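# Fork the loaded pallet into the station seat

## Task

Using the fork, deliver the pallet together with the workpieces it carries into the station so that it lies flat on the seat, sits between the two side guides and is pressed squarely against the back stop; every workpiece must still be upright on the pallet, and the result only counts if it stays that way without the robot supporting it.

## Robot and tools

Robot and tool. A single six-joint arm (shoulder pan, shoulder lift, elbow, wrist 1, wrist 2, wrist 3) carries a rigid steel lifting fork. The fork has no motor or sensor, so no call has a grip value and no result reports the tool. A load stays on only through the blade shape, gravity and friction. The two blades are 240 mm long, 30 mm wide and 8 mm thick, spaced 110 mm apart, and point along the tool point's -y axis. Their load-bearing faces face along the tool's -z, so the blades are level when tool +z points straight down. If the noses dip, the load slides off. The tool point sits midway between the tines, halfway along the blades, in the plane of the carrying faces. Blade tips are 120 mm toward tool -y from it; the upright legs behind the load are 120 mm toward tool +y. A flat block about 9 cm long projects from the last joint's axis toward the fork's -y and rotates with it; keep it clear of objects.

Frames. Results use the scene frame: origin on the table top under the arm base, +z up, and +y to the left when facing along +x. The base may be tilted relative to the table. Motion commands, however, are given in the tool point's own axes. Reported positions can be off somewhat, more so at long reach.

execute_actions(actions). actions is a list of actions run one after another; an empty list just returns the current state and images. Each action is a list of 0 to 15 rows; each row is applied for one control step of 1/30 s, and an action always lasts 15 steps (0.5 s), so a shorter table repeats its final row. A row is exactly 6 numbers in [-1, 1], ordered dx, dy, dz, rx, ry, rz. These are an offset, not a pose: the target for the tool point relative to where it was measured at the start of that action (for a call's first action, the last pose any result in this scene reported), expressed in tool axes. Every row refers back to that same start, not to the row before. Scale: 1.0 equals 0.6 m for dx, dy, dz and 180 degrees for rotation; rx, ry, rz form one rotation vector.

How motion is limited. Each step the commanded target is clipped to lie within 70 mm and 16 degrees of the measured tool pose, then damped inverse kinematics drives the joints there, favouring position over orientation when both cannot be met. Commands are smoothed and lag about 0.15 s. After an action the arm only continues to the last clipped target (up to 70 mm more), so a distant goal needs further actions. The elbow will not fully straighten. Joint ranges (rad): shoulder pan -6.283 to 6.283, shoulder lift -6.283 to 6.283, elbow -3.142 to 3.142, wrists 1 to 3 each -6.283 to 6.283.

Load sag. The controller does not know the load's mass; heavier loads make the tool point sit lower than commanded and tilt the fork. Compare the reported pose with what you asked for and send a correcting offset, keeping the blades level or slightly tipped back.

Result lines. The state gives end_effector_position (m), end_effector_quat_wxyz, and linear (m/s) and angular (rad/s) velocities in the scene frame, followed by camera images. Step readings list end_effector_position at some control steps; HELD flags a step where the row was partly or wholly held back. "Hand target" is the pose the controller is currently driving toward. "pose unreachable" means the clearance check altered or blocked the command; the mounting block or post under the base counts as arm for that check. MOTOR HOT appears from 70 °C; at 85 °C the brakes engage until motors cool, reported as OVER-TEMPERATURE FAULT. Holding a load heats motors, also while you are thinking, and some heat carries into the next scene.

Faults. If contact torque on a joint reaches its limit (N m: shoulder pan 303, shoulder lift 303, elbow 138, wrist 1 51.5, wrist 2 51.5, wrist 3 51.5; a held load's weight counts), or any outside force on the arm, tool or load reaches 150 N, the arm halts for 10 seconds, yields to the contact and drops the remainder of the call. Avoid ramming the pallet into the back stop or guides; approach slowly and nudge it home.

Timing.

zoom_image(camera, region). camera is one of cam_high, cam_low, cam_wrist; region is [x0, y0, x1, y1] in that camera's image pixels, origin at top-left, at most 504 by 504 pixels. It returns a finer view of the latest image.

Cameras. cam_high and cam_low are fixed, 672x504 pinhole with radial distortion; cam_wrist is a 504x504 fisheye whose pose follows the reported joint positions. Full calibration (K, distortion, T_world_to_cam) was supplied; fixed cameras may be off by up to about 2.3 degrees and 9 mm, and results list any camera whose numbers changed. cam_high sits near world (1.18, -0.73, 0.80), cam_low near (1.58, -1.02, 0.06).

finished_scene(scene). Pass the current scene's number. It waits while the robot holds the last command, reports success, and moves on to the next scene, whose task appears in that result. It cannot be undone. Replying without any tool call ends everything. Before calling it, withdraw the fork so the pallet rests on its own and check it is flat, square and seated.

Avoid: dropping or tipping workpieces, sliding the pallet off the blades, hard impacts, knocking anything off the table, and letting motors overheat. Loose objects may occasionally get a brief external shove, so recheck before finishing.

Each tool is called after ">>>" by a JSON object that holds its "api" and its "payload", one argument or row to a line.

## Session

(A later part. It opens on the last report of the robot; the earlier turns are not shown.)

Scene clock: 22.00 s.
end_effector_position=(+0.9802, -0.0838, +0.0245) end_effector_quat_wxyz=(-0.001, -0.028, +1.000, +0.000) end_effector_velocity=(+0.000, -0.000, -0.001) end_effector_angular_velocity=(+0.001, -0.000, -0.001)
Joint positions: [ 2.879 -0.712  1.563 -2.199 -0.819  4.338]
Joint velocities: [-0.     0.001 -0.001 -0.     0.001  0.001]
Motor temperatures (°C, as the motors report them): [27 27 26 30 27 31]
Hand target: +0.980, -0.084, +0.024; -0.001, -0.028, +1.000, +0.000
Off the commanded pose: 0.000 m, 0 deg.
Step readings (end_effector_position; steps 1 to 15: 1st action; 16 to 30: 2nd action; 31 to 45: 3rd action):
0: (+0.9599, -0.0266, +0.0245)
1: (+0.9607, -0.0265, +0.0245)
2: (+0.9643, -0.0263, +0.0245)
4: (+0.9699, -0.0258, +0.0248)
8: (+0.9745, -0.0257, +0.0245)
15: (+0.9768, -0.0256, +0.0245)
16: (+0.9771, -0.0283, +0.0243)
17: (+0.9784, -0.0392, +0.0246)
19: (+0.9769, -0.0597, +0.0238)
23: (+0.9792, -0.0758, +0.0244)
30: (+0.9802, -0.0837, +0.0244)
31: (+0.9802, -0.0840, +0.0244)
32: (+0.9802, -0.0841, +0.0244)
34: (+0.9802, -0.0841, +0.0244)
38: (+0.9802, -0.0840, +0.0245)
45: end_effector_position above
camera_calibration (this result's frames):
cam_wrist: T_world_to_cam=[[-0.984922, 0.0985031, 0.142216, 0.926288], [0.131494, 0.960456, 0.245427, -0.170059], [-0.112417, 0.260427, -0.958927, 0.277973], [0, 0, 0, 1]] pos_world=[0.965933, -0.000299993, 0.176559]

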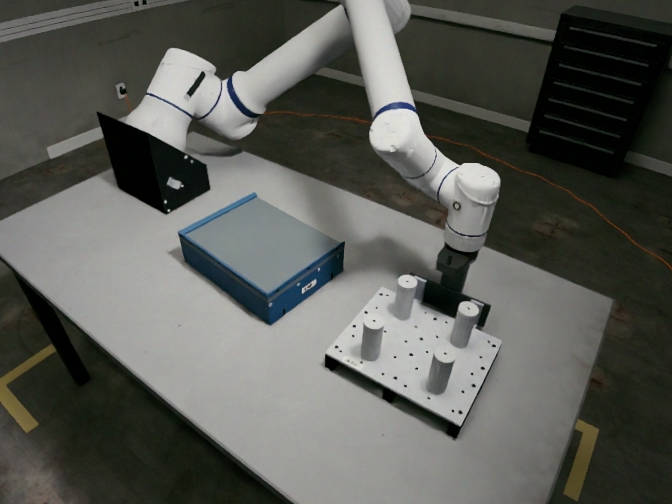

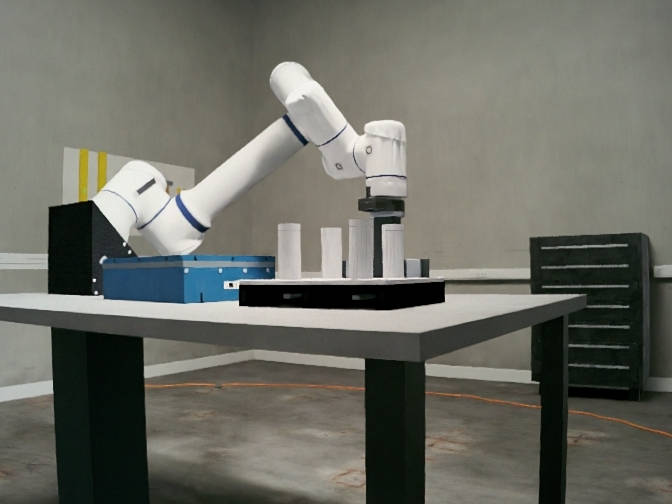

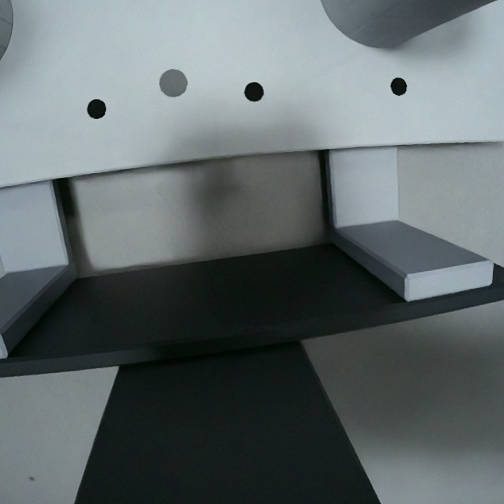

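>>> {"api": "execute_actions", "payload": {
  "actions": [
    [[0,-0.03,0,0,0,0]],
    [[0,-0.022,0,0,0,0]],
    [[0,0,-0.02,0.003,0,0]],
    [[0,0,-0.03,0.003,0,0]],
    [[0,0,-0.05,0,0,0]],
    [[0,0,-0.06,0,0,0]],
    [[0,0,-0.06,0,0,0]],
    [[0,0,0,0,0,0]]
  ]
}}

Scene clock: 26.17 s.
end_effector_position=(+0.9821, -0.1123, +0.1529) end_effector_quat_wxyz=(-0.000, -0.028, +1.000, -0.009) end_effector_velocity=(+0.000, -0.000, -0.003) end_effector_angular_velocity=(-0.001, +0.001, +0.002)
Joint positions: [ 2.776 -0.79   1.525 -2.003 -0.863  4.211]
Joint velocities: [ 0.002  0.002  0.001 -0.004 -0.001 -0.   ]
Motor temperatures (°C, as the motors report them): [27 27 26 30 27 31]
Hand target: +0.982, -0.112, +0.153; -0.001, -0.028, +1.000, -0.009
Off the commanded pose: 0.000 m, 0 deg.
Step readings (end_effector_position; steps 1 to 15: 1st action; 16 to 30: 2nd action; 31 to 45: 3rd action; 46 to 60: 4th action; 61 to 75: 5th action; 76 to 90: 6th action; 91 to 105: 7th action; 106 to 120: 8th action):
0: (+0.9802, -0.0838, +0.0244)
1: (+0.9801, -0.0845, +0.0243)
2: (+0.9806, -0.0876, +0.0243)
4: (+0.9803, -0.0939, +0.0241)
8: (+0.9810, -0.0989, +0.0244)
15: (+0.9812, -0.1013, +0.0245)
16: (+0.9813, -0.1020, +0.0245)
17: (+0.9817, -0.1045, +0.0246)
19: (+0.9814, -0.1090, +0.0243)
23: (+0.9819, -0.1124, +0.0244)
30: (+0.9820, -0.1141, +0.0244)
31: (+0.9819, -0.1142, +0.0250)
32: (+0.9817, -0.1144, +0.0272)
34: (+0.9823, -0.1141, +0.0315)
38: (+0.9821, -0.1141, +0.0346)
45: (+0.9820, -0.1141, +0.0361)
46: (+0.9819, -0.1141, +0.0371)
47: (+0.9814, -0.1142, +0.0404)
49: (+0.9817, -0.1138, +0.0458)
53: (+0.9819, -0.1140, +0.0510)
60: (+0.9820, -0.1140, +0.0536)
61: (+0.9819, -0.1139, +0.0551)
62: (+0.9808, -0.1139, +0.0601)
64: (+0.9834, -0.1137, +0.0719)
68: (+0.9819, -0.1136, +0.0787)
75: (+0.9820, -0.1135, +0.0827)
76: (+0.9817, -0.1135, +0.0845)
77: (+0.9804, -0.1136, +0.0905)
79: (+0.9837, -0.1130, +0.1048)
83: (+0.9818, -0.1131, +0.1127)
90: (+0.9820, -0.1129, +0.1177)
91: (+0.9818, -0.1129, +0.1196)
92: (+0.9805, -0.1128, +0.1255)
94: (+0.9837, -0.1124, +0.1399)
98: (+0.9818, -0.1125, +0.1477)
105: (+0.9820, -0.1123, +0.1527)
106: (+0.9819, -0.1123, +0.1528)
107: (+0.9820, -0.1123, +0.1528)
109: (+0.9820, -0.1123, +0.1529)
113: (+0.9821, -0.1123, +0.1529)
120: end_effector_position above
camera_calibration (this result's frames):
cam_wrist: T_world_to_cam=[[-0.985122, 0.10096, 0.139077, 0.913629], [0.131045, 0.964845, 0.227821, -0.170821], [-0.111187, 0.242656, -0.96372, 0.406266], [0, 0, 0, 1]] pos_world=[0.967593, -0.0260074, 0.303378]

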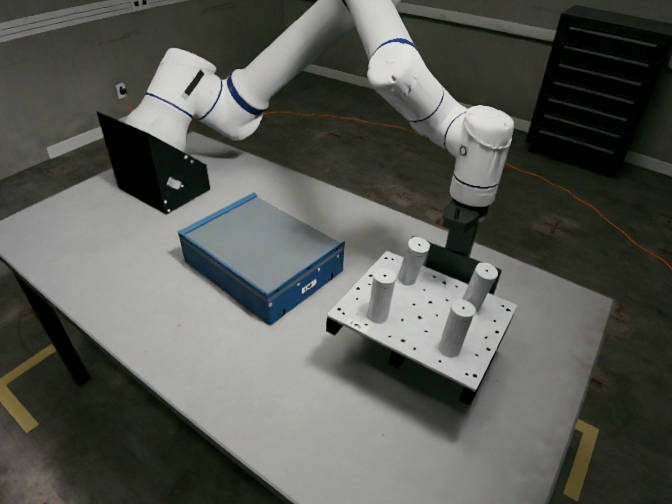

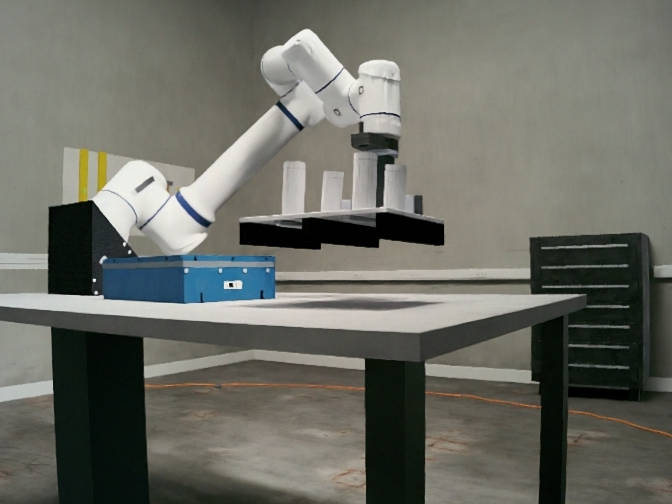

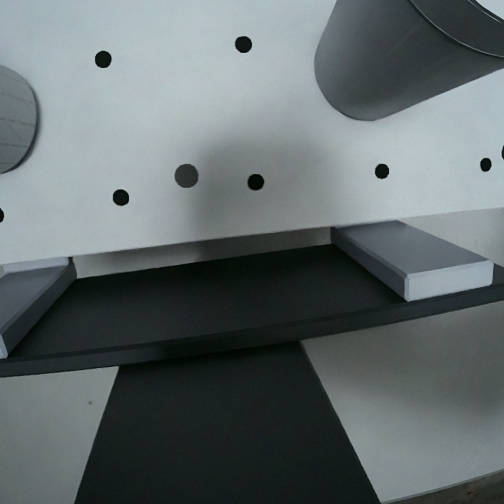

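>>> {"api": "execute_actions", "payload": {
  "actions": [
    [[0,0,0,0,0,0.02]],
    [[0,0,0,0,0,0.02]],
    [[0,0,0,0,0,0.02]],
    [[0,0,0,0,0,0.022]],
    [[0.002,0,0,0,0,0],[0.004,0,0,0,0,0],[0.007,0,0,0,0,0],[0.01,0,0,0,0,0],[0.014,0,0,0,0,0],[0.018,0,0,0,0,0],[0.023,0,0,0,0,0],[0.028,0,0,0,0,0],[0.034,0,0,0,0,0],[0.04,0,0,0,0,0],[0.047,0,0,0,0,0],[0.054,0,0,0,0,0],[0.061,0,0,0,0,0],[0.068,0,0,0,0,0],[0.075,0,0,0,0,0]],
    [[0.037,0,0,0,0,0],[0.044,0,0,0,0,0],[0.051,0,0,0,0,0],[0.058,0,0,0,0,0],[0.065,0,0,0,0,0],[0.072,0,0,0,0,0],[0.079,0,0,0,0,0],[0.086,0,0,0,0,0],[0.093,0,0,0,0,0],[0.1,0,0,0,0,0],[0.107,0,0,0,0,0],[0.114,0,0,0,0,0],[0.121,0,0,0,0,0],[0.128,0,0,0,0,0],[0.135,0,0,0,0,0]],
    [[0.037,0,0,0,0,0],[0.044,0,0,0,0,0],[0.051,0,0,0,0,0],[0.058,0,0,0,0,0],[0.065,0,0,0,0,0],[0.072,0,0,0,0,0],[0.079,0,0,0,0,0],[0.086,0,0,0,0,0],[0.093,0,0,0,0,0],[0.1,0,0,0,0,0],[0.107,0,0,0,0,0],[0.114,0,0,0,0,0],[0.121,0,0,0,0,0],[0.128,0,0,0,0,0],[0.135,0,0,0,0,0]],
    [[0.037,0,0,0,0,0],[0.044,0,0,0,0,0],[0.051,0,0,0,0,0],[0.058,0,0,0,0,0],[0.065,0,0,0,0,0],[0.072,0,0,0,0,0],[0.079,0,0,0,0,0],[0.086,0,0,0,0,0],[0.093,0,0,0,0,0],[0.1,0,0,0,0,0],[0.107,0,0,0,0,0],[0.114,0,0,0,0,0],[0.121,0,0,0,0,0],[0.128,0,0,0,0,0],[0.135,0,0,0,0,0]],
    [[0.037,0,0,0,0,0],[0.044,0,0,0,0,0],[0.051,0,0,0,0,0],[0.058,0,0,0,0,0],[0.065,0,0,0,0,0],[0.072,0,0,0,0,0],[0.079,0,0,0,0,0],[0.086,0,0,0,0,0],[0.093,0,0,0,0,0],[0.1,0,0,0,0,0],[0.107,0,0,0,0,0],[0.114,0,0,0,0,0],[0.121,0,0,0,0,0],[0.128,0,0,0,0,0],[0.135,0,0,0,0,0]],
    [[0.037,0,0,0,0,0],[0.044,0,0,0,0,0],[0.051,0,0,0,0,0],[0.058,0,0,0,0,0],[0.065,0,0,0,0,0],[0.072,0,0,0,0,0],[0.079,0,0,0,0,0],[0.086,0,0,0,0,0],[0.093,0,0,0,0,0],[0.1,0,0,0,0,0],[0.107,0,0,0,0,0],[0.114,0,0,0,0,0],[0.121,0,0,0,0,0],[0.128,0,0,0,0,0],[0.135,0,0,0,0,0]],
    [[0.037,0,0,0,0,0],[0.044,0,0,0,0,0],[0.051,0,0,0,0,0],[0.058,0,0,0,0,0],[0.065,0,0,0,0,0],[0.072,0,0,0,0,0],[0.079,0,0,0,0,0],[0.086,0,0,0,0,0],[0.093,0,0,0,0,0],[0.1,0,0,0,0,0],[0.107,0,0,0,0,0],[0.114,0,0,0,0,0],[0.121,0,0,0,0,0],[0.128,0,0,0,0,0],[0.135,0,0,0,0,0]],
    [[0.037,0,0,0,0,0],[0.044,0,0,0,0,0],[0.051,0,0,0,0,0],[0.058,0,0,0,0,0],[0.065,0,0,0,0,0],[0.072,0,0,0,0,0],[0.079,0,0,0,0,0],[0.086,0,0,0,0,0],[0.093,0,0,0,0,0],[0.1,0,0,0,0,0],[0.107,0,0,0,0,0],[0.114,0,0,0,0,0],[0.121,0,0,0,0,0],[0.128,0,0,0,0,0],[0.135,0,0,0,0,0]],
    [[0.037,0,0,0,0,0],[0.043,0,0,0,0,0],[0.048,0,0,0,0,0],[0.052,0,0,0,0,0],[0.055,0,0,0,0,0]],
    [[0,0,0,0,0,-0.017]],
    [[0,0,0,0,0,-0.018]],
    [[0,0,0,0,0,0]]
  ]
}}

>>> {"api": "zoom_image", "payload": {
  "camera": "cam_high",
  "region": [140, 100, 440, 350]
}}

Scene clock: 35.60 s.
end_effector_position=(+0.4881, -0.0170, +0.1482) end_effector_quat_wxyz=(-0.003, +0.046, +0.999, -0.008) end_effector_velocity=(-0.001, +0.000, -0.001) end_effector_angular_velocity=(+0.002, +0.002, -0.001)
Joint positions: [ 2.597 -1.472  2.468 -2.124 -0.929  4.14 ]
Joint velocities: [0.001 0.002 0.    0.    0.    0.   ]
Motor temperatures (°C, as the motors report them): [27 27 26 30 27 31]
Hand target: +0.488, -0.017, +0.148; -0.003, +0.046, +0.999, -0.008
Off the commanded pose: 0.000 m, 0 deg.
Step readings (end_effector_position; steps 1 to 15: 1st action; 16 to 30: 2nd action; 31 to 45: 3rd action; 46 to 60: 4th action; 61 to 75: 5th action; 76 to 90: 6th action; 91 to 105: 7th action; 106 to 120: 8th action; 121 to 135: 9th action; 136 to 150: 10th action; 151 to 165: 11th action; 166 to 180: 12th action; 181 to 195: 13th action):
0: (+0.9820, -0.1123, +0.1527)
1: (+0.9819, -0.1123, +0.1527)
2: (+0.9818, -0.1124, +0.1529)
4: (+0.9822, -0.1122, +0.1530)
8: (+0.9820, -0.1123, +0.1529)
15: (+0.9820, -0.1123, +0.1528)
16: (+0.9820, -0.1123, +0.1529)
17: (+0.9820, -0.1123, +0.1529)
19: (+0.9822, -0.1122, +0.1529)
23: (+0.9820, -0.1122, +0.1529)
30: (+0.9820, -0.1122, +0.1529)
31: (+0.9820, -0.1122, +0.1529)
32: (+0.9820, -0.1122, +0.1529)
34: (+0.9821, -0.1122, +0.1529)
38: (+0.9820, -0.1122, +0.1528)
45: (+0.9820, -0.1122, +0.1528)
46: (+0.9821, -0.1122, +0.1529)
47: (+0.9820, -0.1121, +0.1530)
49: (+0.9820, -0.1122, +0.1529)
53: (+0.9820, -0.1121, +0.1528)
60: (+0.9820, -0.1122, +0.1528)
61: (+0.9820, -0.1122, +0.1528)
62: (+0.9818, -0.1120, +0.1528)
64: (+0.9801, -0.1117, +0.1524)
68: (+0.9743, -0.1106, +0.1526)
75: (+0.9534, -0.1067, +0.1525)
76: (+0.9495, -0.1060, +0.1524)
77: (+0.9453, -0.1052, +0.1524)
79: (+0.9368, -0.1035, +0.1522)
83: (+0.9202, -0.1003, +0.1521)
90: (+0.8913, -0.0947, +0.1519)
91: (+0.8871, -0.0939, +0.1519)
92: (+0.8830, -0.0931, +0.1518)
94: (+0.8746, -0.0916, +0.1517)
98: (+0.8581, -0.0884, +0.1515)
105: (+0.8292, -0.0828, +0.1514)
106: (+0.8251, -0.0819, +0.1514)
107: (+0.8209, -0.0812, +0.1513)
109: (+0.8125, -0.0796, +0.1512)
113: (+0.7960, -0.0764, +0.1510)
120: (+0.7671, -0.0708, +0.1509)
121: (+0.7630, -0.0700, +0.1509)
122: (+0.7588, -0.0692, +0.1508)
124: (+0.7505, -0.0676, +0.1506)
128: (+0.7339, -0.0644, +0.1505)
135: (+0.7050, -0.0588, +0.1504)
136: (+0.7009, -0.0580, +0.1504)
137: (+0.6968, -0.0572, +0.1503)
139: (+0.6884, -0.0557, +0.1501)
143: (+0.6719, -0.0525, +0.1500)
150: (+0.6430, -0.0469, +0.1498)
151: (+0.6389, -0.0461, +0.1498)
152: (+0.6348, -0.0453, +0.1497)
154: (+0.6264, -0.0437, +0.1495)
158: (+0.6100, -0.0405, +0.1493)
165: (+0.5812, -0.0349, +0.1492)
166: (+0.5770, -0.0341, +0.1491)
167: (+0.5729, -0.0334, +0.1490)
169: (+0.5646, -0.0318, +0.1488)
173: (+0.5482, -0.0287, +0.1486)
180: (+0.5194, -0.0231, +0.1484)
181: (+0.5153, -0.0223, +0.1483)
182: (+0.5112, -0.0216, +0.1482)
184: (+0.5035, -0.0201, +0.1479)
Lines left out of this list: 17.
camera_calibration (this result's frames):
cam_wrist: T_world_to_cam=[[-0.959272, 0.244016, 0.142314, 0.407307], [0.271695, 0.934896, 0.228368, -0.266227], [-0.0773236, 0.257733, -0.963117, 0.307361], [0, 0, 0, 1]] pos_world=[0.486817, 0.0702879, 0.298856]

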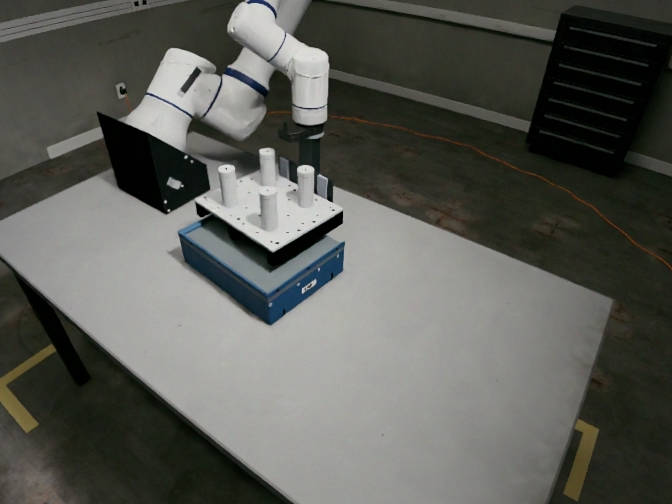

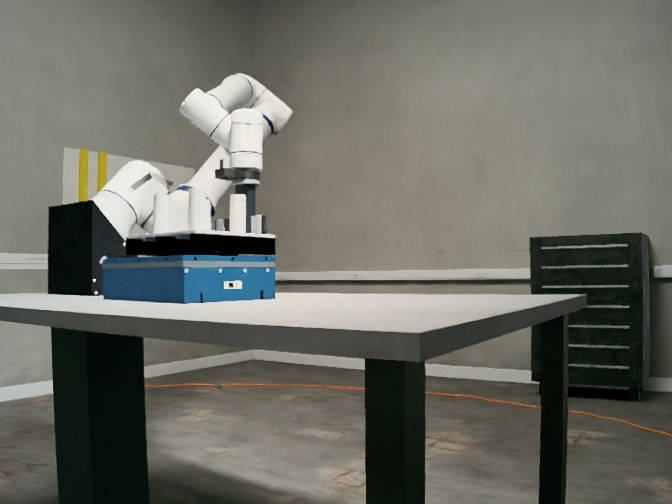

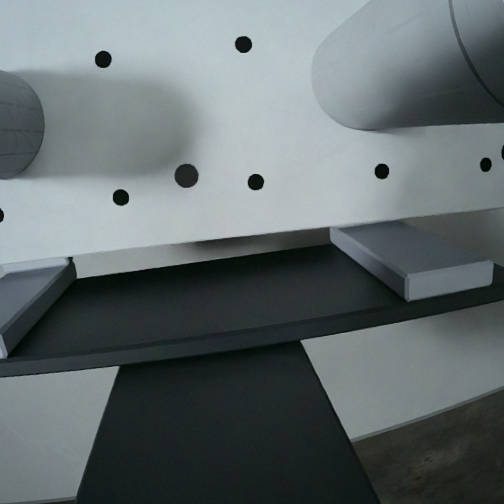

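Region (140, 100, 440, 350) of cam_high's 672x504 image, scaled by 1.680, with more detail than that image has.

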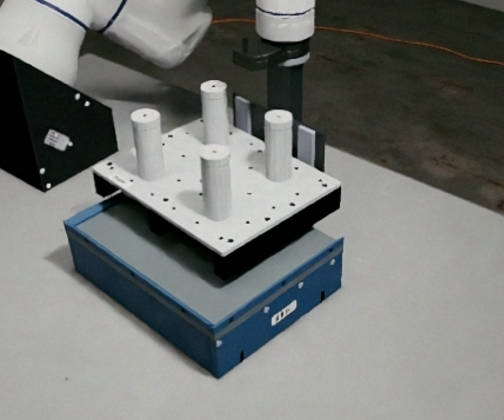

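>>> {"api": "execute_actions", "payload": {
  "actions": [
    [[-0.015,0,0,0,0,0]],
    [[-0.015,0,0,0,0,0]],
    [[-0.013,0,0,0,0,0]],
    [[0,0,0,0,0,0]]
  ]
}}

>>> {"api": "zoom_image", "payload": {
  "camera": "cam_high",
  "region": [160, 150, 370, 330]
}}

>>> {"api": "zoom_image", "payload": {
  "camera": "cam_low",
  "region": [90, 180, 310, 310]
}}

Scene clock: 37.90 s.
end_effector_position=(+0.5131, -0.0192, +0.1482) end_effector_quat_wxyz=(-0.003, +0.046, +0.999, -0.008) end_effector_velocity=(-0.000, +0.001, -0.001) end_effector_angular_velocity=(+0.000, +0.002, +0.001)
Joint positions: [ 2.619 -1.43   2.426 -2.139 -0.92   4.164]
Joint velocities: [ 0.003  0.    -0.     0.     0.     0.   ]
Motor temperatures (°C, as the motors report them): [27 27 26 30 27 31]
Hand target: +0.513, -0.019, +0.148; -0.003, +0.046, +0.999, -0.008
Off the commanded pose: 0.000 m, 0 deg.
Step readings (end_effector_position; steps 1 to 15: 1st action; 16 to 30: 2nd action; 31 to 45: 3rd action; 46 to 60: 4th action):
0: (+0.4880, -0.0170, +0.1482)
1: (+0.4884, -0.0171, +0.1483)
2: (+0.4900, -0.0174, +0.1482)
4: (+0.4935, -0.0176, +0.1486)
8: (+0.4956, -0.0177, +0.1483)
15: (+0.4968, -0.0178, +0.1482)
16: (+0.4972, -0.0178, +0.1482)
17: (+0.4989, -0.0179, +0.1481)
19: (+0.5023, -0.0182, +0.1485)
23: (+0.5044, -0.0184, +0.1483)
30: (+0.5055, -0.0185, +0.1482)
31: (+0.5059, -0.0186, +0.1482)
32: (+0.5074, -0.0187, +0.1481)
34: (+0.5103, -0.0189, +0.1485)
38: (+0.5121, -0.0191, +0.1482)
45: (+0.5130, -0.0192, +0.1482)
46: (+0.5131, -0.0192, +0.1482)
47: (+0.5131, -0.0192, +0.1482)
49: (+0.5131, -0.0192, +0.1482)
53: (+0.5131, -0.0192, +0.1482)
60: end_effector_position above
camera_calibration (this result's frames):
cam_wrist: T_world_to_cam=[[-0.95927, 0.244029, 0.142307, 0.431855], [0.271706, 0.934893, 0.228367, -0.270961], [-0.0773133, 0.257731, -0.963119, 0.309828], [0, 0, 0, 1]] pos_world=[0.511841, 0.068082, 0.298824]

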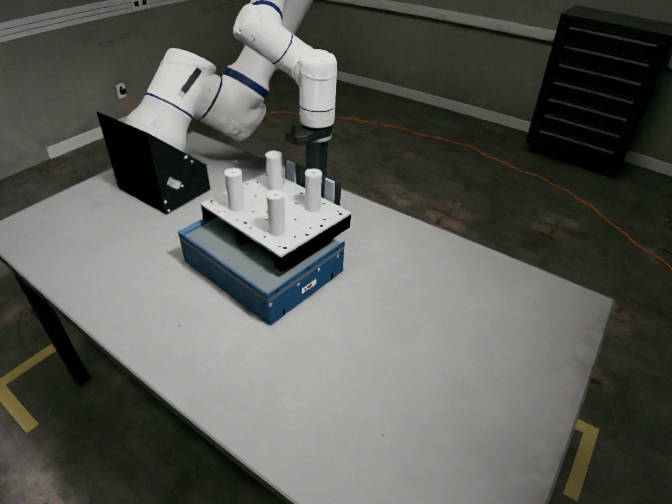

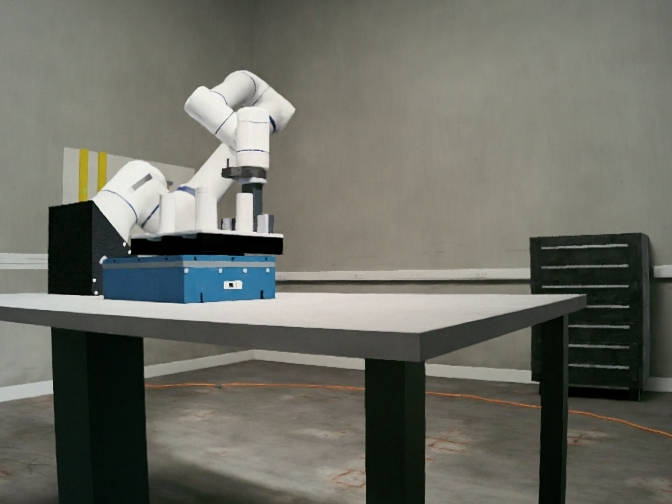

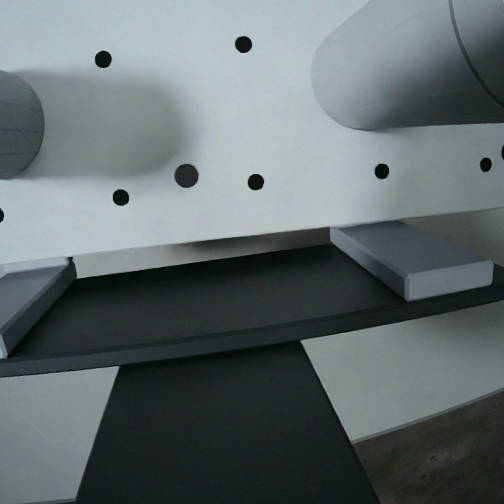

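Region (160, 150, 370, 330) of cam_high's 672x504 image, scaled by 2.400, with more detail than that image has; it fills the top 432 rows of this view, and the rest is white.

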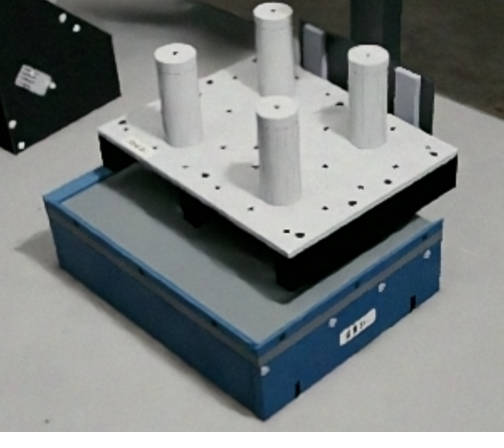

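Region (90, 180, 310, 310) of cam_low's 672x504 image, scaled by 2.291, with more detail than that image has; it fills the top 298 rows of this view, and the rest is white.

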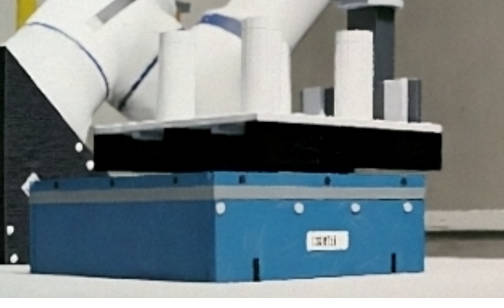

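>>> {"api": "execute_actions", "payload": {
  "actions": [
    [[-0.012,0,0,0,0,0]],
    [[-0.01,0,0,0,0,0]],
    [[0,0,0.012,-0.004,0,0]],
    [[0,0,0,0,0,0]]
  ]
}}

>>> {"api": "zoom_image", "payload": {
  "camera": "cam_high",
  "region": [160, 150, 370, 330]
}}

>>> {"api": "zoom_image", "payload": {
  "camera": "cam_low",
  "region": [90, 180, 310, 310]
}}

Scene clock: 40.13 s.
end_effector_position=(+0.5258, -0.0204, +0.1412) end_effector_quat_wxyz=(-0.002, +0.046, +0.999, -0.002) end_effector_velocity=(-0.001, +0.000, -0.001) end_effector_angular_velocity=(+0.000, +0.001, -0.000)
Joint positions: [ 2.63  -1.398  2.407 -2.153 -0.905  4.173]
Joint velocities: [ 0.001 -0.     0.002 -0.001  0.     0.   ]
Motor temperatures (°C, as the motors report them): [27 27 26 30 27 31]
Hand target: +0.526, -0.020, +0.141; -0.002, +0.046, +0.999, -0.002
Off the commanded pose: 0.000 m, 0 deg.
Step readings (end_effector_position; steps 1 to 15: 1st action; 16 to 30: 2nd action; 31 to 45: 3rd action; 46 to 60: 4th action):
0: (+0.5131, -0.0192, +0.1482)
1: (+0.5133, -0.0192, +0.1482)
2: (+0.5145, -0.0193, +0.1480)
4: (+0.5174, -0.0196, +0.1485)
8: (+0.5191, -0.0197, +0.1482)
15: (+0.5201, -0.0198, +0.1482)
16: (+0.5204, -0.0198, +0.1482)
17: (+0.5215, -0.0199, +0.1481)
19: (+0.5238, -0.0201, +0.1484)
23: (+0.5251, -0.0203, +0.1482)
30: (+0.5259, -0.0203, +0.1482)
31: (+0.5260, -0.0203, +0.1479)
32: (+0.5263, -0.0203, +0.1466)
34: (+0.5257, -0.0204, +0.1441)
38: (+0.5259, -0.0204, +0.1422)
45: (+0.5258, -0.0204, +0.1412)
46: (+0.5258, -0.0204, +0.1412)
47: (+0.5258, -0.0204, +0.1412)
49: (+0.5258, -0.0204, +0.1412)
53: (+0.5258, -0.0204, +0.1412)
60: end_effector_position above
camera_calibration (this result's frames):
cam_wrist: T_world_to_cam=[[-0.959417, 0.242312, 0.144234, 0.445163], [0.271486, 0.932015, 0.24009, -0.273274], [-0.0762512, 0.269504, -0.959976, 0.303585], [0, 0, 0, 1]] pos_world=[0.524435, 0.0650097, 0.292837]

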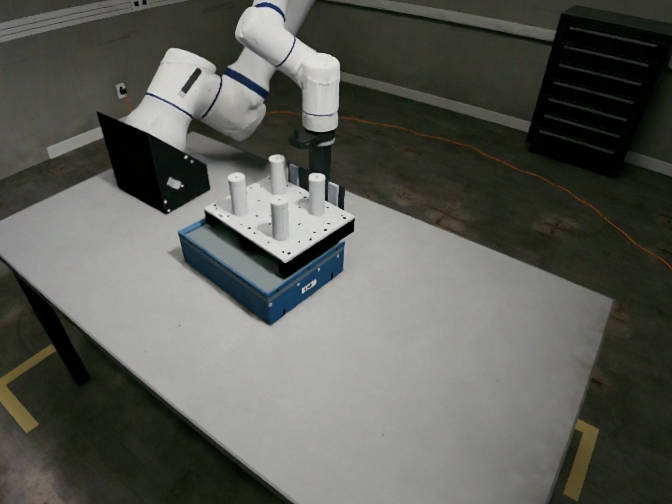

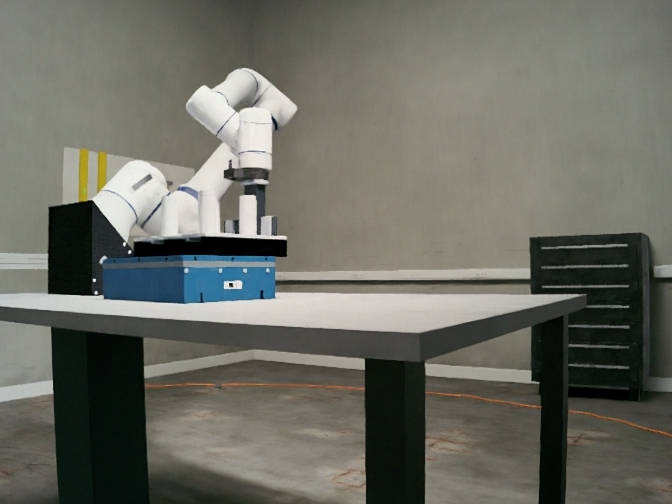

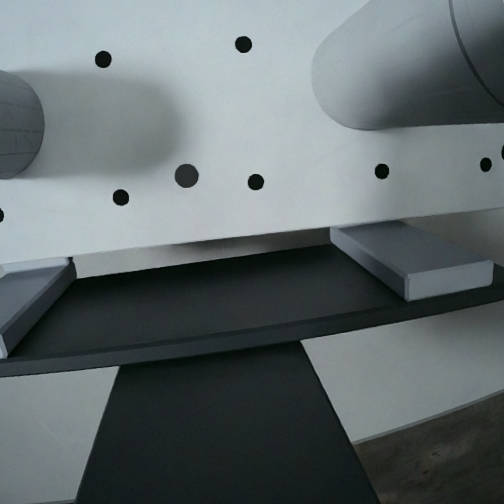

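Region (160, 150, 370, 330) of cam_high's 672x504 image, scaled by 2.400, with more detail than that image has; it fills the top 432 rows of this view, and the rest is white.

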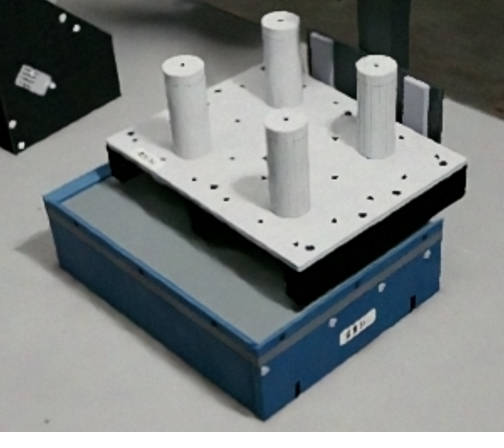

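Region (90, 180, 310, 310) of cam_low's 672x504 image, scaled by 2.291, with more detail than that image has; it fills the top 298 rows of this view, and the rest is white.

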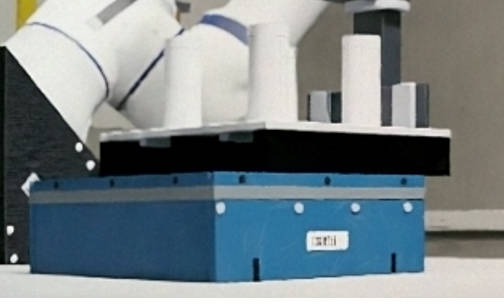

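Looks about centred. Lower onto seat.

>>> {"api": "execute_actions", "payload": {
  "actions": [
    [[0,0,0.015,0,0,0]],
    [[0,0,0.015,0,0,0]],
    [[0,0,0.012,0,0,0]],
    [[0,0,0,0,0,0]]
  ]
}}

>>> {"api": "zoom_image", "payload": {
  "camera": "cam_high",
  "region": [160, 150, 370, 330]
}}

>>> {"api": "zoom_image", "payload": {
  "camera": "cam_low",
  "region": [90, 180, 310, 310]
}}

Scene clock: 42.30 s.
end_effector_position=(+0.5257, -0.0205, +0.1167) end_effector_quat_wxyz=(-0.002, +0.046, +0.999, -0.002) end_effector_velocity=(-0.001, -0.001, -0.000) end_effector_angular_velocity=(+0.002, -0.000, -0.003)
Joint positions: [ 2.66  -1.361  2.423 -2.227 -0.893  4.207]
Joint velocities: [-0.002  0.001  0.001  0.001  0.001  0.   ]
Motor temperatures (°C, as the motors report them): [27 27 26 30 27 31]
Hand target: +0.526, -0.020, +0.117; -0.002, +0.046, +0.999, -0.002
Off the commanded pose: 0.000 m, 0 deg.
Step readings (end_effector_position; steps 1 to 15: 1st action; 16 to 30: 2nd action; 31 to 45: 3rd action; 46 to 60: 4th action):
0: (+0.5258, -0.0204, +0.1412)
1: (+0.5259, -0.0204, +0.1408)
2: (+0.5262, -0.0205, +0.1391)
4: (+0.5254, -0.0204, +0.1359)
8: (+0.5258, -0.0204, +0.1336)
15: (+0.5258, -0.0204, +0.1324)
16: (+0.5258, -0.0205, +0.1320)
17: (+0.5260, -0.0205, +0.1302)
19: (+0.5256, -0.0205, +0.1273)
23: (+0.5260, -0.0205, +0.1252)
30: (+0.5258, -0.0205, +0.1237)
31: (+0.5258, -0.0205, +0.1233)
32: (+0.5259, -0.0205, +0.1219)
34: (+0.5256, -0.0205, +0.1196)
38: (+0.5257, -0.0205, +0.1177)
45: (+0.5257, -0.0205, +0.1168)
46: (+0.5257, -0.0205, +0.1167)
47: (+0.5257, -0.0205, +0.1167)
49: (+0.5257, -0.0205, +0.1167)
53: (+0.5257, -0.0205, +0.1167)
60: end_effector_position above
camera_calibration (this result's frames):
cam_wrist: T_world_to_cam=[[-0.959434, 0.242265, 0.1442, 0.448617], [0.27143, 0.932032, 0.240088, -0.267284], [-0.0762342, 0.269489, -0.959981, 0.280116], [0, 0, 0, 1]] pos_world=[0.524322, 0.0649453, 0.268387]

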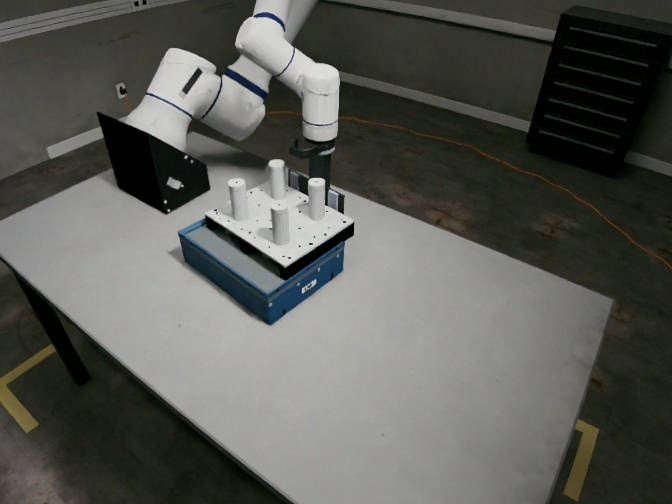

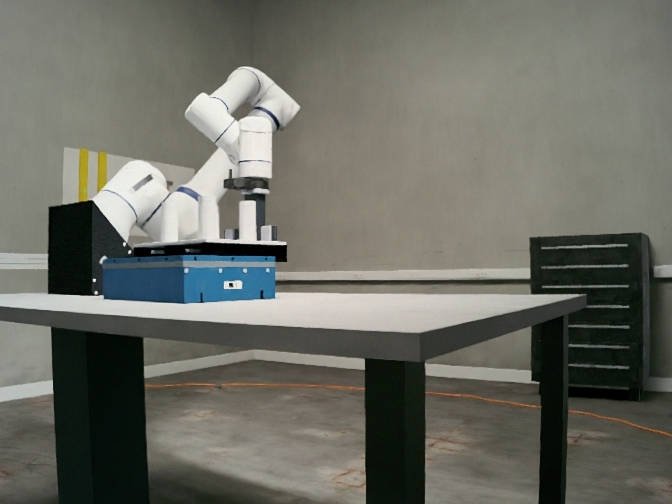

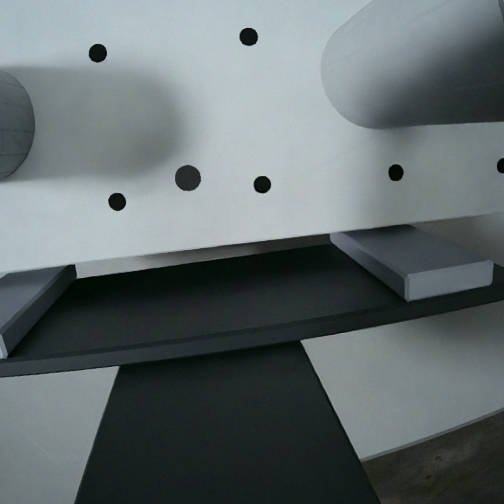

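Region (160, 150, 370, 330) of cam_high's 672x504 image, scaled by 2.400, with more detail than that image has; it fills the top 432 rows of this view, and the rest is white.

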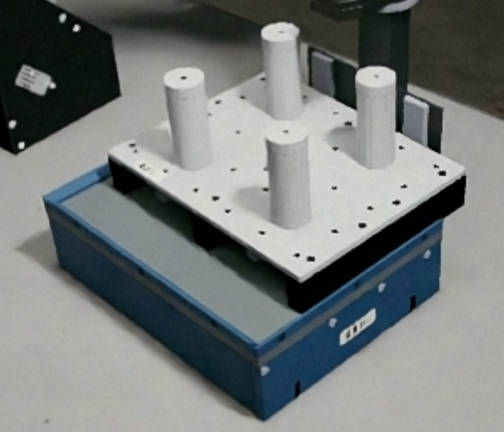

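Region (90, 180, 310, 310) of cam_low's 672x504 image, scaled by 2.291, with more detail than that image has; it fills the top 298 rows of this view, and the rest is white.

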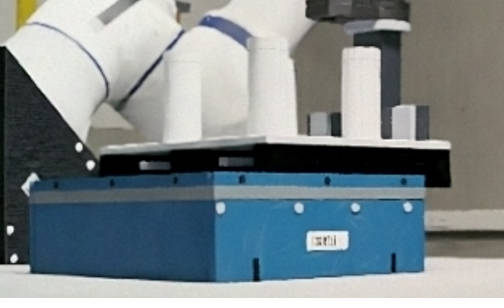

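>>> {"api": "execute_actions", "payload": {
  "actions": [
    [[0,-0.02,0,0,0,0]],
    [[0,-0.02,0,0,0,0]],
    [[0,-0.02,0,0,0,0]],
    [[0,-0.015,0,0,0,0]],
    [[0,-0.01,0,0,0,0]],
    [[0,-0.008,0,0,0,0]],
    [[0,-0.008,0,0,0,0]]
  ]
}}

>>> {"api": "zoom_image", "payload": {
  "camera": "cam_high",
  "region": [160, 150, 370, 330]
}}

Scene clock: 47.77 s.
end_effector_position=(+0.5205, -0.0790, +0.1170) end_effector_quat_wxyz=(-0.002, +0.046, +0.999, -0.002) end_effector_velocity=(-0.000, -0.001, +0.000) end_effector_angular_velocity=(+0.000, -0.000, -0.001)
Joint positions: [ 2.583 -1.278  2.428 -2.261 -0.925  4.119]
Joint velocities: [-0.002  0.001  0.     0.    -0.    -0.001]
Motor temperatures (°C, as the motors report them): [27 27 26 30 27 31]
Hand target: +0.521, -0.079, +0.117; -0.002, +0.046, +0.999, -0.002
Off the commanded pose: 0.000 m, 0 deg.
Step readings (end_effector_position; steps 1 to 15: 1st action; 16 to 30: 2nd action; 31 to 45: 3rd action; 46 to 60: 4th action; 61 to 75: 5th action; 76 to 90: 6th action; 91 to 105: 7th action):
0: (+0.5257, -0.0205, +0.1167)
1: (+0.5258, -0.0210, +0.1168)
2: (+0.5258, -0.0235, +0.1170)
4: (+0.5252, -0.0271, +0.1169)
8: (+0.5248, -0.0305, +0.1168)
15: (+0.5247, -0.0321, +0.1168)
16: (+0.5246, -0.0327, +0.1168)
17: (+0.5244, -0.0352, +0.1168)
19: (+0.5240, -0.0388, +0.1168)
23: (+0.5238, -0.0421, +0.1168)
30: (+0.5237, -0.0437, +0.1168)
31: (+0.5236, -0.0443, +0.1168)
32: (+0.5234, -0.0468, +0.1169)
34: (+0.5230, -0.0504, +0.1169)
38: (+0.5227, -0.0537, +0.1169)
45: (+0.5226, -0.0553, +0.1169)
46: (+0.5226, -0.0558, +0.1169)
47: (+0.5224, -0.0576, +0.1169)
49: (+0.5222, -0.0603, +0.1169)
53: (+0.5220, -0.0628, +0.1169)
60: (+0.5219, -0.0639, +0.1169)
61: (+0.5218, -0.0643, +0.1169)
62: (+0.5217, -0.0655, +0.1169)
64: (+0.5215, -0.0674, +0.1169)
68: (+0.5214, -0.0690, +0.1169)
75: (+0.5214, -0.0697, +0.1169)
76: (+0.5213, -0.0700, +0.1169)
77: (+0.5213, -0.0710, +0.1169)
79: (+0.5211, -0.0725, +0.1169)
83: (+0.5210, -0.0738, +0.1170)
90: (+0.5210, -0.0744, +0.1169)
91: (+0.5209, -0.0747, +0.1169)
92: (+0.5208, -0.0757, +0.1170)
94: (+0.5207, -0.0771, +0.1169)
98: (+0.5206, -0.0784, +0.1170)
105: end_effector_position above
camera_calibration (this result's frames):
cam_wrist: T_world_to_cam=[[-0.959417, 0.242268, 0.144308, 0.457764], [0.271469, 0.932001, 0.240166, -0.211415], [-0.0763105, 0.269594, -0.959946, 0.295766], [0, 0, 0, 1]] pos_world=[0.519149, 0.0064006, 0.268635]

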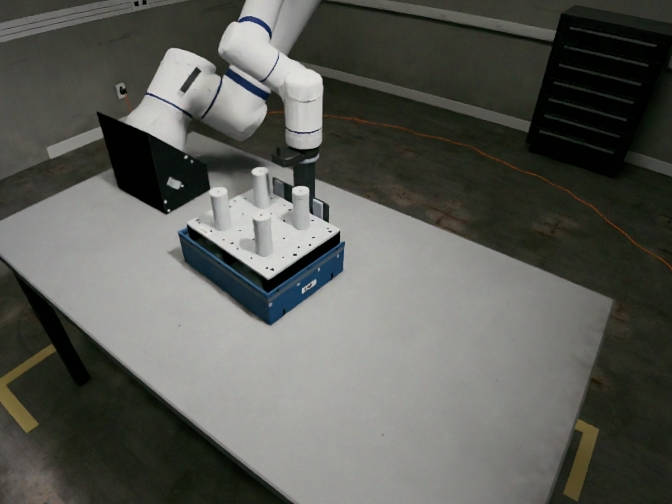

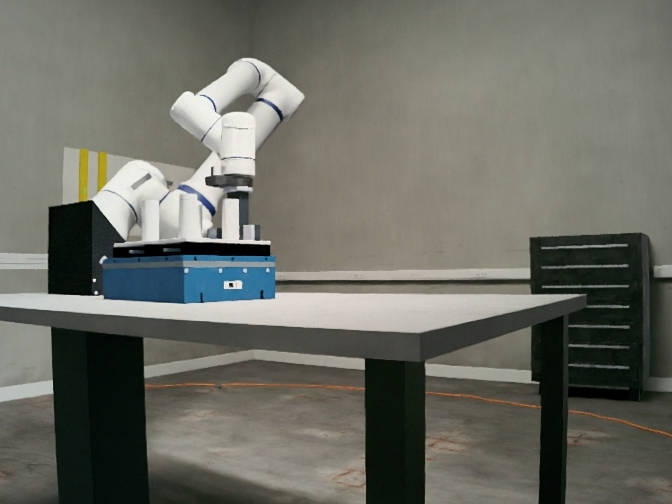

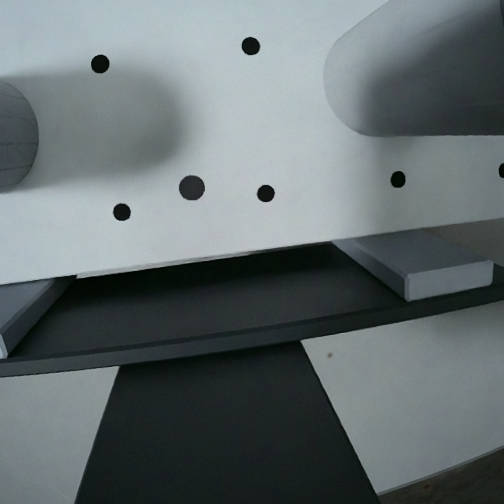

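Region (160, 150, 370, 330) of cam_high's 672x504 image, scaled by 2.400, with more detail than that image has; it fills the top 432 rows of this view, and the rest is white.

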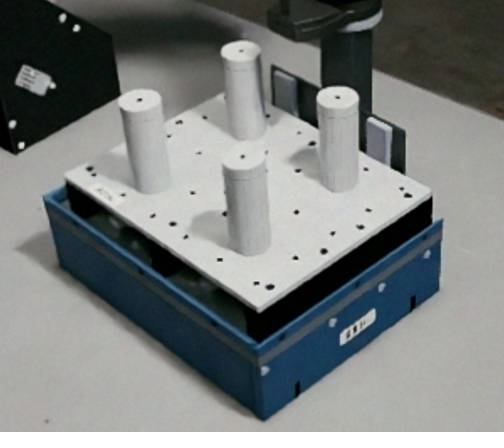

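>>> {"api": "execute_actions", "payload": {
  "actions": [
    [[0,-0.005,0,0,0,-0.004]],
    [[0,-0.005,0,0,0,-0.004]],
    [[0,-0.005,0,0,0,0]],
    [[0,-0.005,0,0,0,0]],
    [[0,-0.005,0,0,0,0]]
  ]
}}

>>> {"api": "zoom_image", "payload": {
  "camera": "cam_high",
  "region": [160, 150, 370, 330]
}}

Scene clock: 58.57 s.
end_effector_position=(+0.5210, -0.0811, +0.1166) end_effector_quat_wxyz=(-0.001, +0.039, +0.999, -0.000) end_effector_velocity=(-0.002, -0.000, -0.002) end_effector_angular_velocity=(+0.001, +0.004, -0.001)
Joint positions: [ 2.577 -1.277  2.432 -2.261 -0.923  4.099]
Joint velocities: [ 0.001  0.002  0.001  0.001 -0.001 -0.001]
Motor temperatures (°C, as the motors report them): [27 27 26 30 27 31]
Hand target: +0.521, -0.081, +0.117; -0.001, +0.039, +0.999, -0.000
Off the commanded pose: 0.004 m, 1 deg.
FORCE FAULT: contact force on the arm reached its limit, and the arm stopped for 10 seconds. The contact can be on any part of the arm, not only on its tool. That time counts as 19 of the actions that you can send in this scene. The arm's remaining commands of this call were not run. The arm holds still and accepts commands again. Move the arm away from the contact; if what it grips holds it there, let go first. Pushing or pulling that hard again can fault the arm again.
Step readings (end_effector_position; steps 1 to 15: 1st action; 16 to 30: 2nd action):
0: (+0.5205, -0.0791, +0.1170)
1: (+0.5206, -0.0793, +0.1170)
2: (+0.5206, -0.0799, +0.1170)
4: (+0.5204, -0.0808, +0.1170)
8: (+0.5204, -0.0815, +0.1170)
15: (+0.5204, -0.0817, +0.1170)
16: (+0.5205, -0.0819, +0.1170)
17: (+0.5208, -0.0815, +0.1167)
19: (+0.5210, -0.0811, +0.1166)
23: (+0.5210, -0.0811, +0.1166)
30: (+0.5210, -0.0811, +0.1166)
camera_calibration (this result's frames):
cam_wrist: T_world_to_cam=[[-0.9629, 0.229054, 0.142684, 0.459676], [0.258518, 0.934621, 0.244236, -0.203041], [-0.0774128, 0.272061, -0.959161, 0.296669], [0, 0, 0, 1]] pos_world=[0.518078, 0.00376329, 0.268555]

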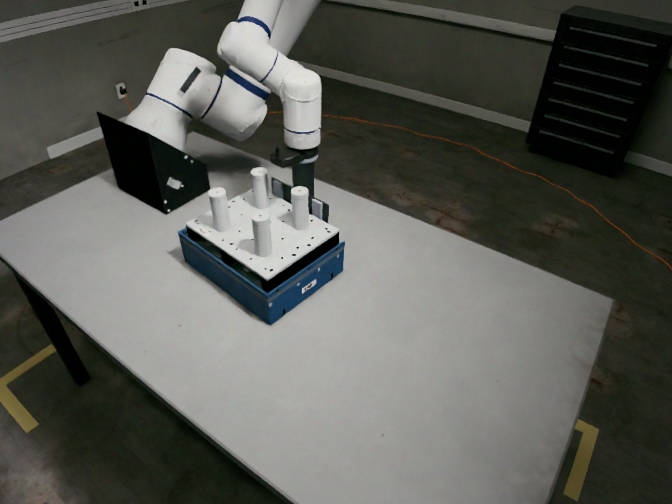

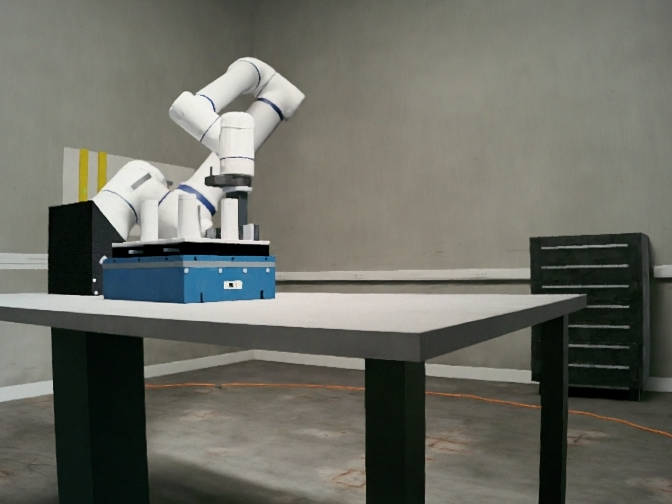

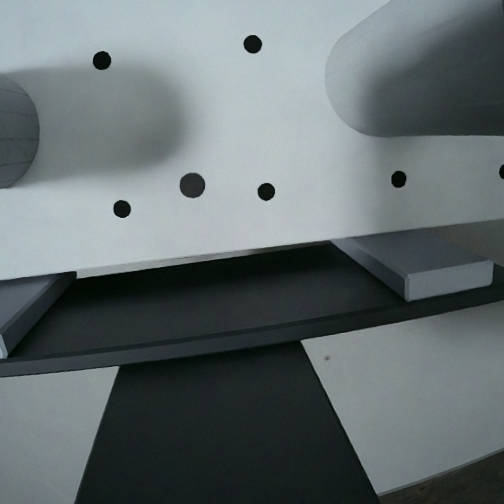

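Region (160, 150, 370, 330) of cam_high's 672x504 image, scaled by 2.400, with more detail than that image has; it fills the top 432 rows of this view, and the rest is white.

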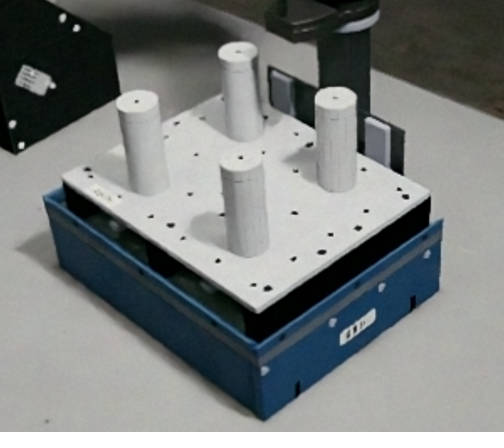

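Against the stop. Withdraw.

>>> {"api": "execute_actions", "payload": {
  "actions": [
    [[0,0.15,0,0,0,0]],
    [[0,0.2,0,0,0,0]],
    [[0,0.15,0,0,0,0]]
  ]
}}

>>> {"api": "finished_scene", "payload": {
  "scene": 1
}}

Scene clock: 60.23 s.
end_effector_position=(+0.5427, +0.2044, +0.1157) end_effector_quat_wxyz=(-0.001, +0.039, +0.999, +0.001) end_effector_velocity=(+0.005, +0.024, +0.003) end_effector_angular_velocity=(-0.006, -0.007, +0.002)
Joint positions: [ 2.959 -1.578  2.317 -2.16  -0.803  4.578]
Joint velocities: [ 0.032 -0.014 -0.021 -0.007  0.     0.049]
Motor temperatures (°C, as the motors report them): [27 27 26 30 27 31]
Hand target: +0.543, +0.208, +0.116; -0.001, +0.039, +0.999, +0.000
Off the commanded pose: 0.003 m, 0 deg.
Step readings (end_effector_position; steps 1 to 15: 1st action; 16 to 30: 2nd action; 31 to 45: 3rd action):
0: (+0.5210, -0.0811, +0.1166)
1: (+0.5212, -0.0786, +0.1165)
2: (+0.5221, -0.0667, +0.1157)
4: (+0.5243, -0.0422, +0.1144)
8: (+0.5267, -0.0116, +0.1148)
15: (+0.5275, +0.0048, +0.1162)
16: (+0.5277, +0.0082, +0.1161)
17: (+0.5286, +0.0206, +0.1153)
19: (+0.5314, +0.0458, +0.1146)
23: (+0.5350, +0.0905, +0.1142)
30: (+0.5363, +0.1180, +0.1157)
31: (+0.5364, +0.1220, +0.1157)
32: (+0.5371, +0.1348, +0.1150)
34: (+0.5401, +0.1604, +0.1152)
38: (+0.5418, +0.1897, +0.1152)
45: end_effector_position above
camera_calibration (this result's frames):
cam_wrist: T_world_to_cam=[[-0.963218, 0.227479, 0.143054, 0.415722], [0.257223, 0.934553, 0.245859, -0.474768], [-0.0777643, 0.273613, -0.958691, 0.219681], [0, 0, 0, 1]] pos_world=[0.539636, 0.28902, 0.267861]

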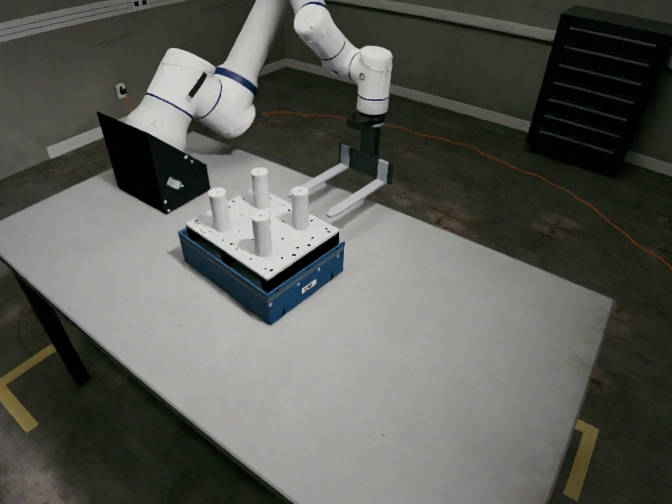

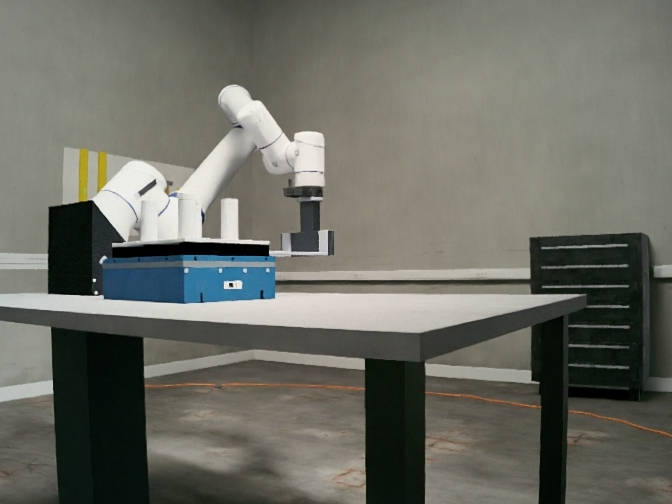

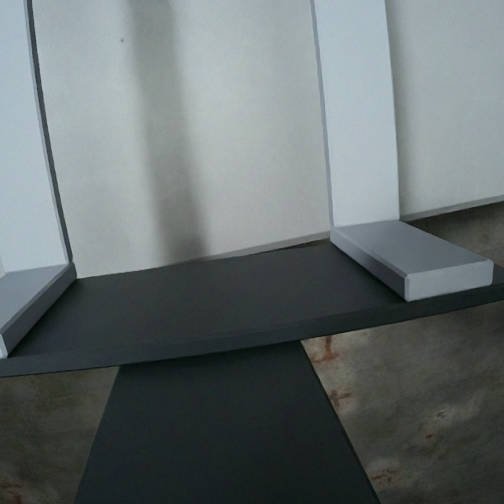

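The scene is finished: the task was done.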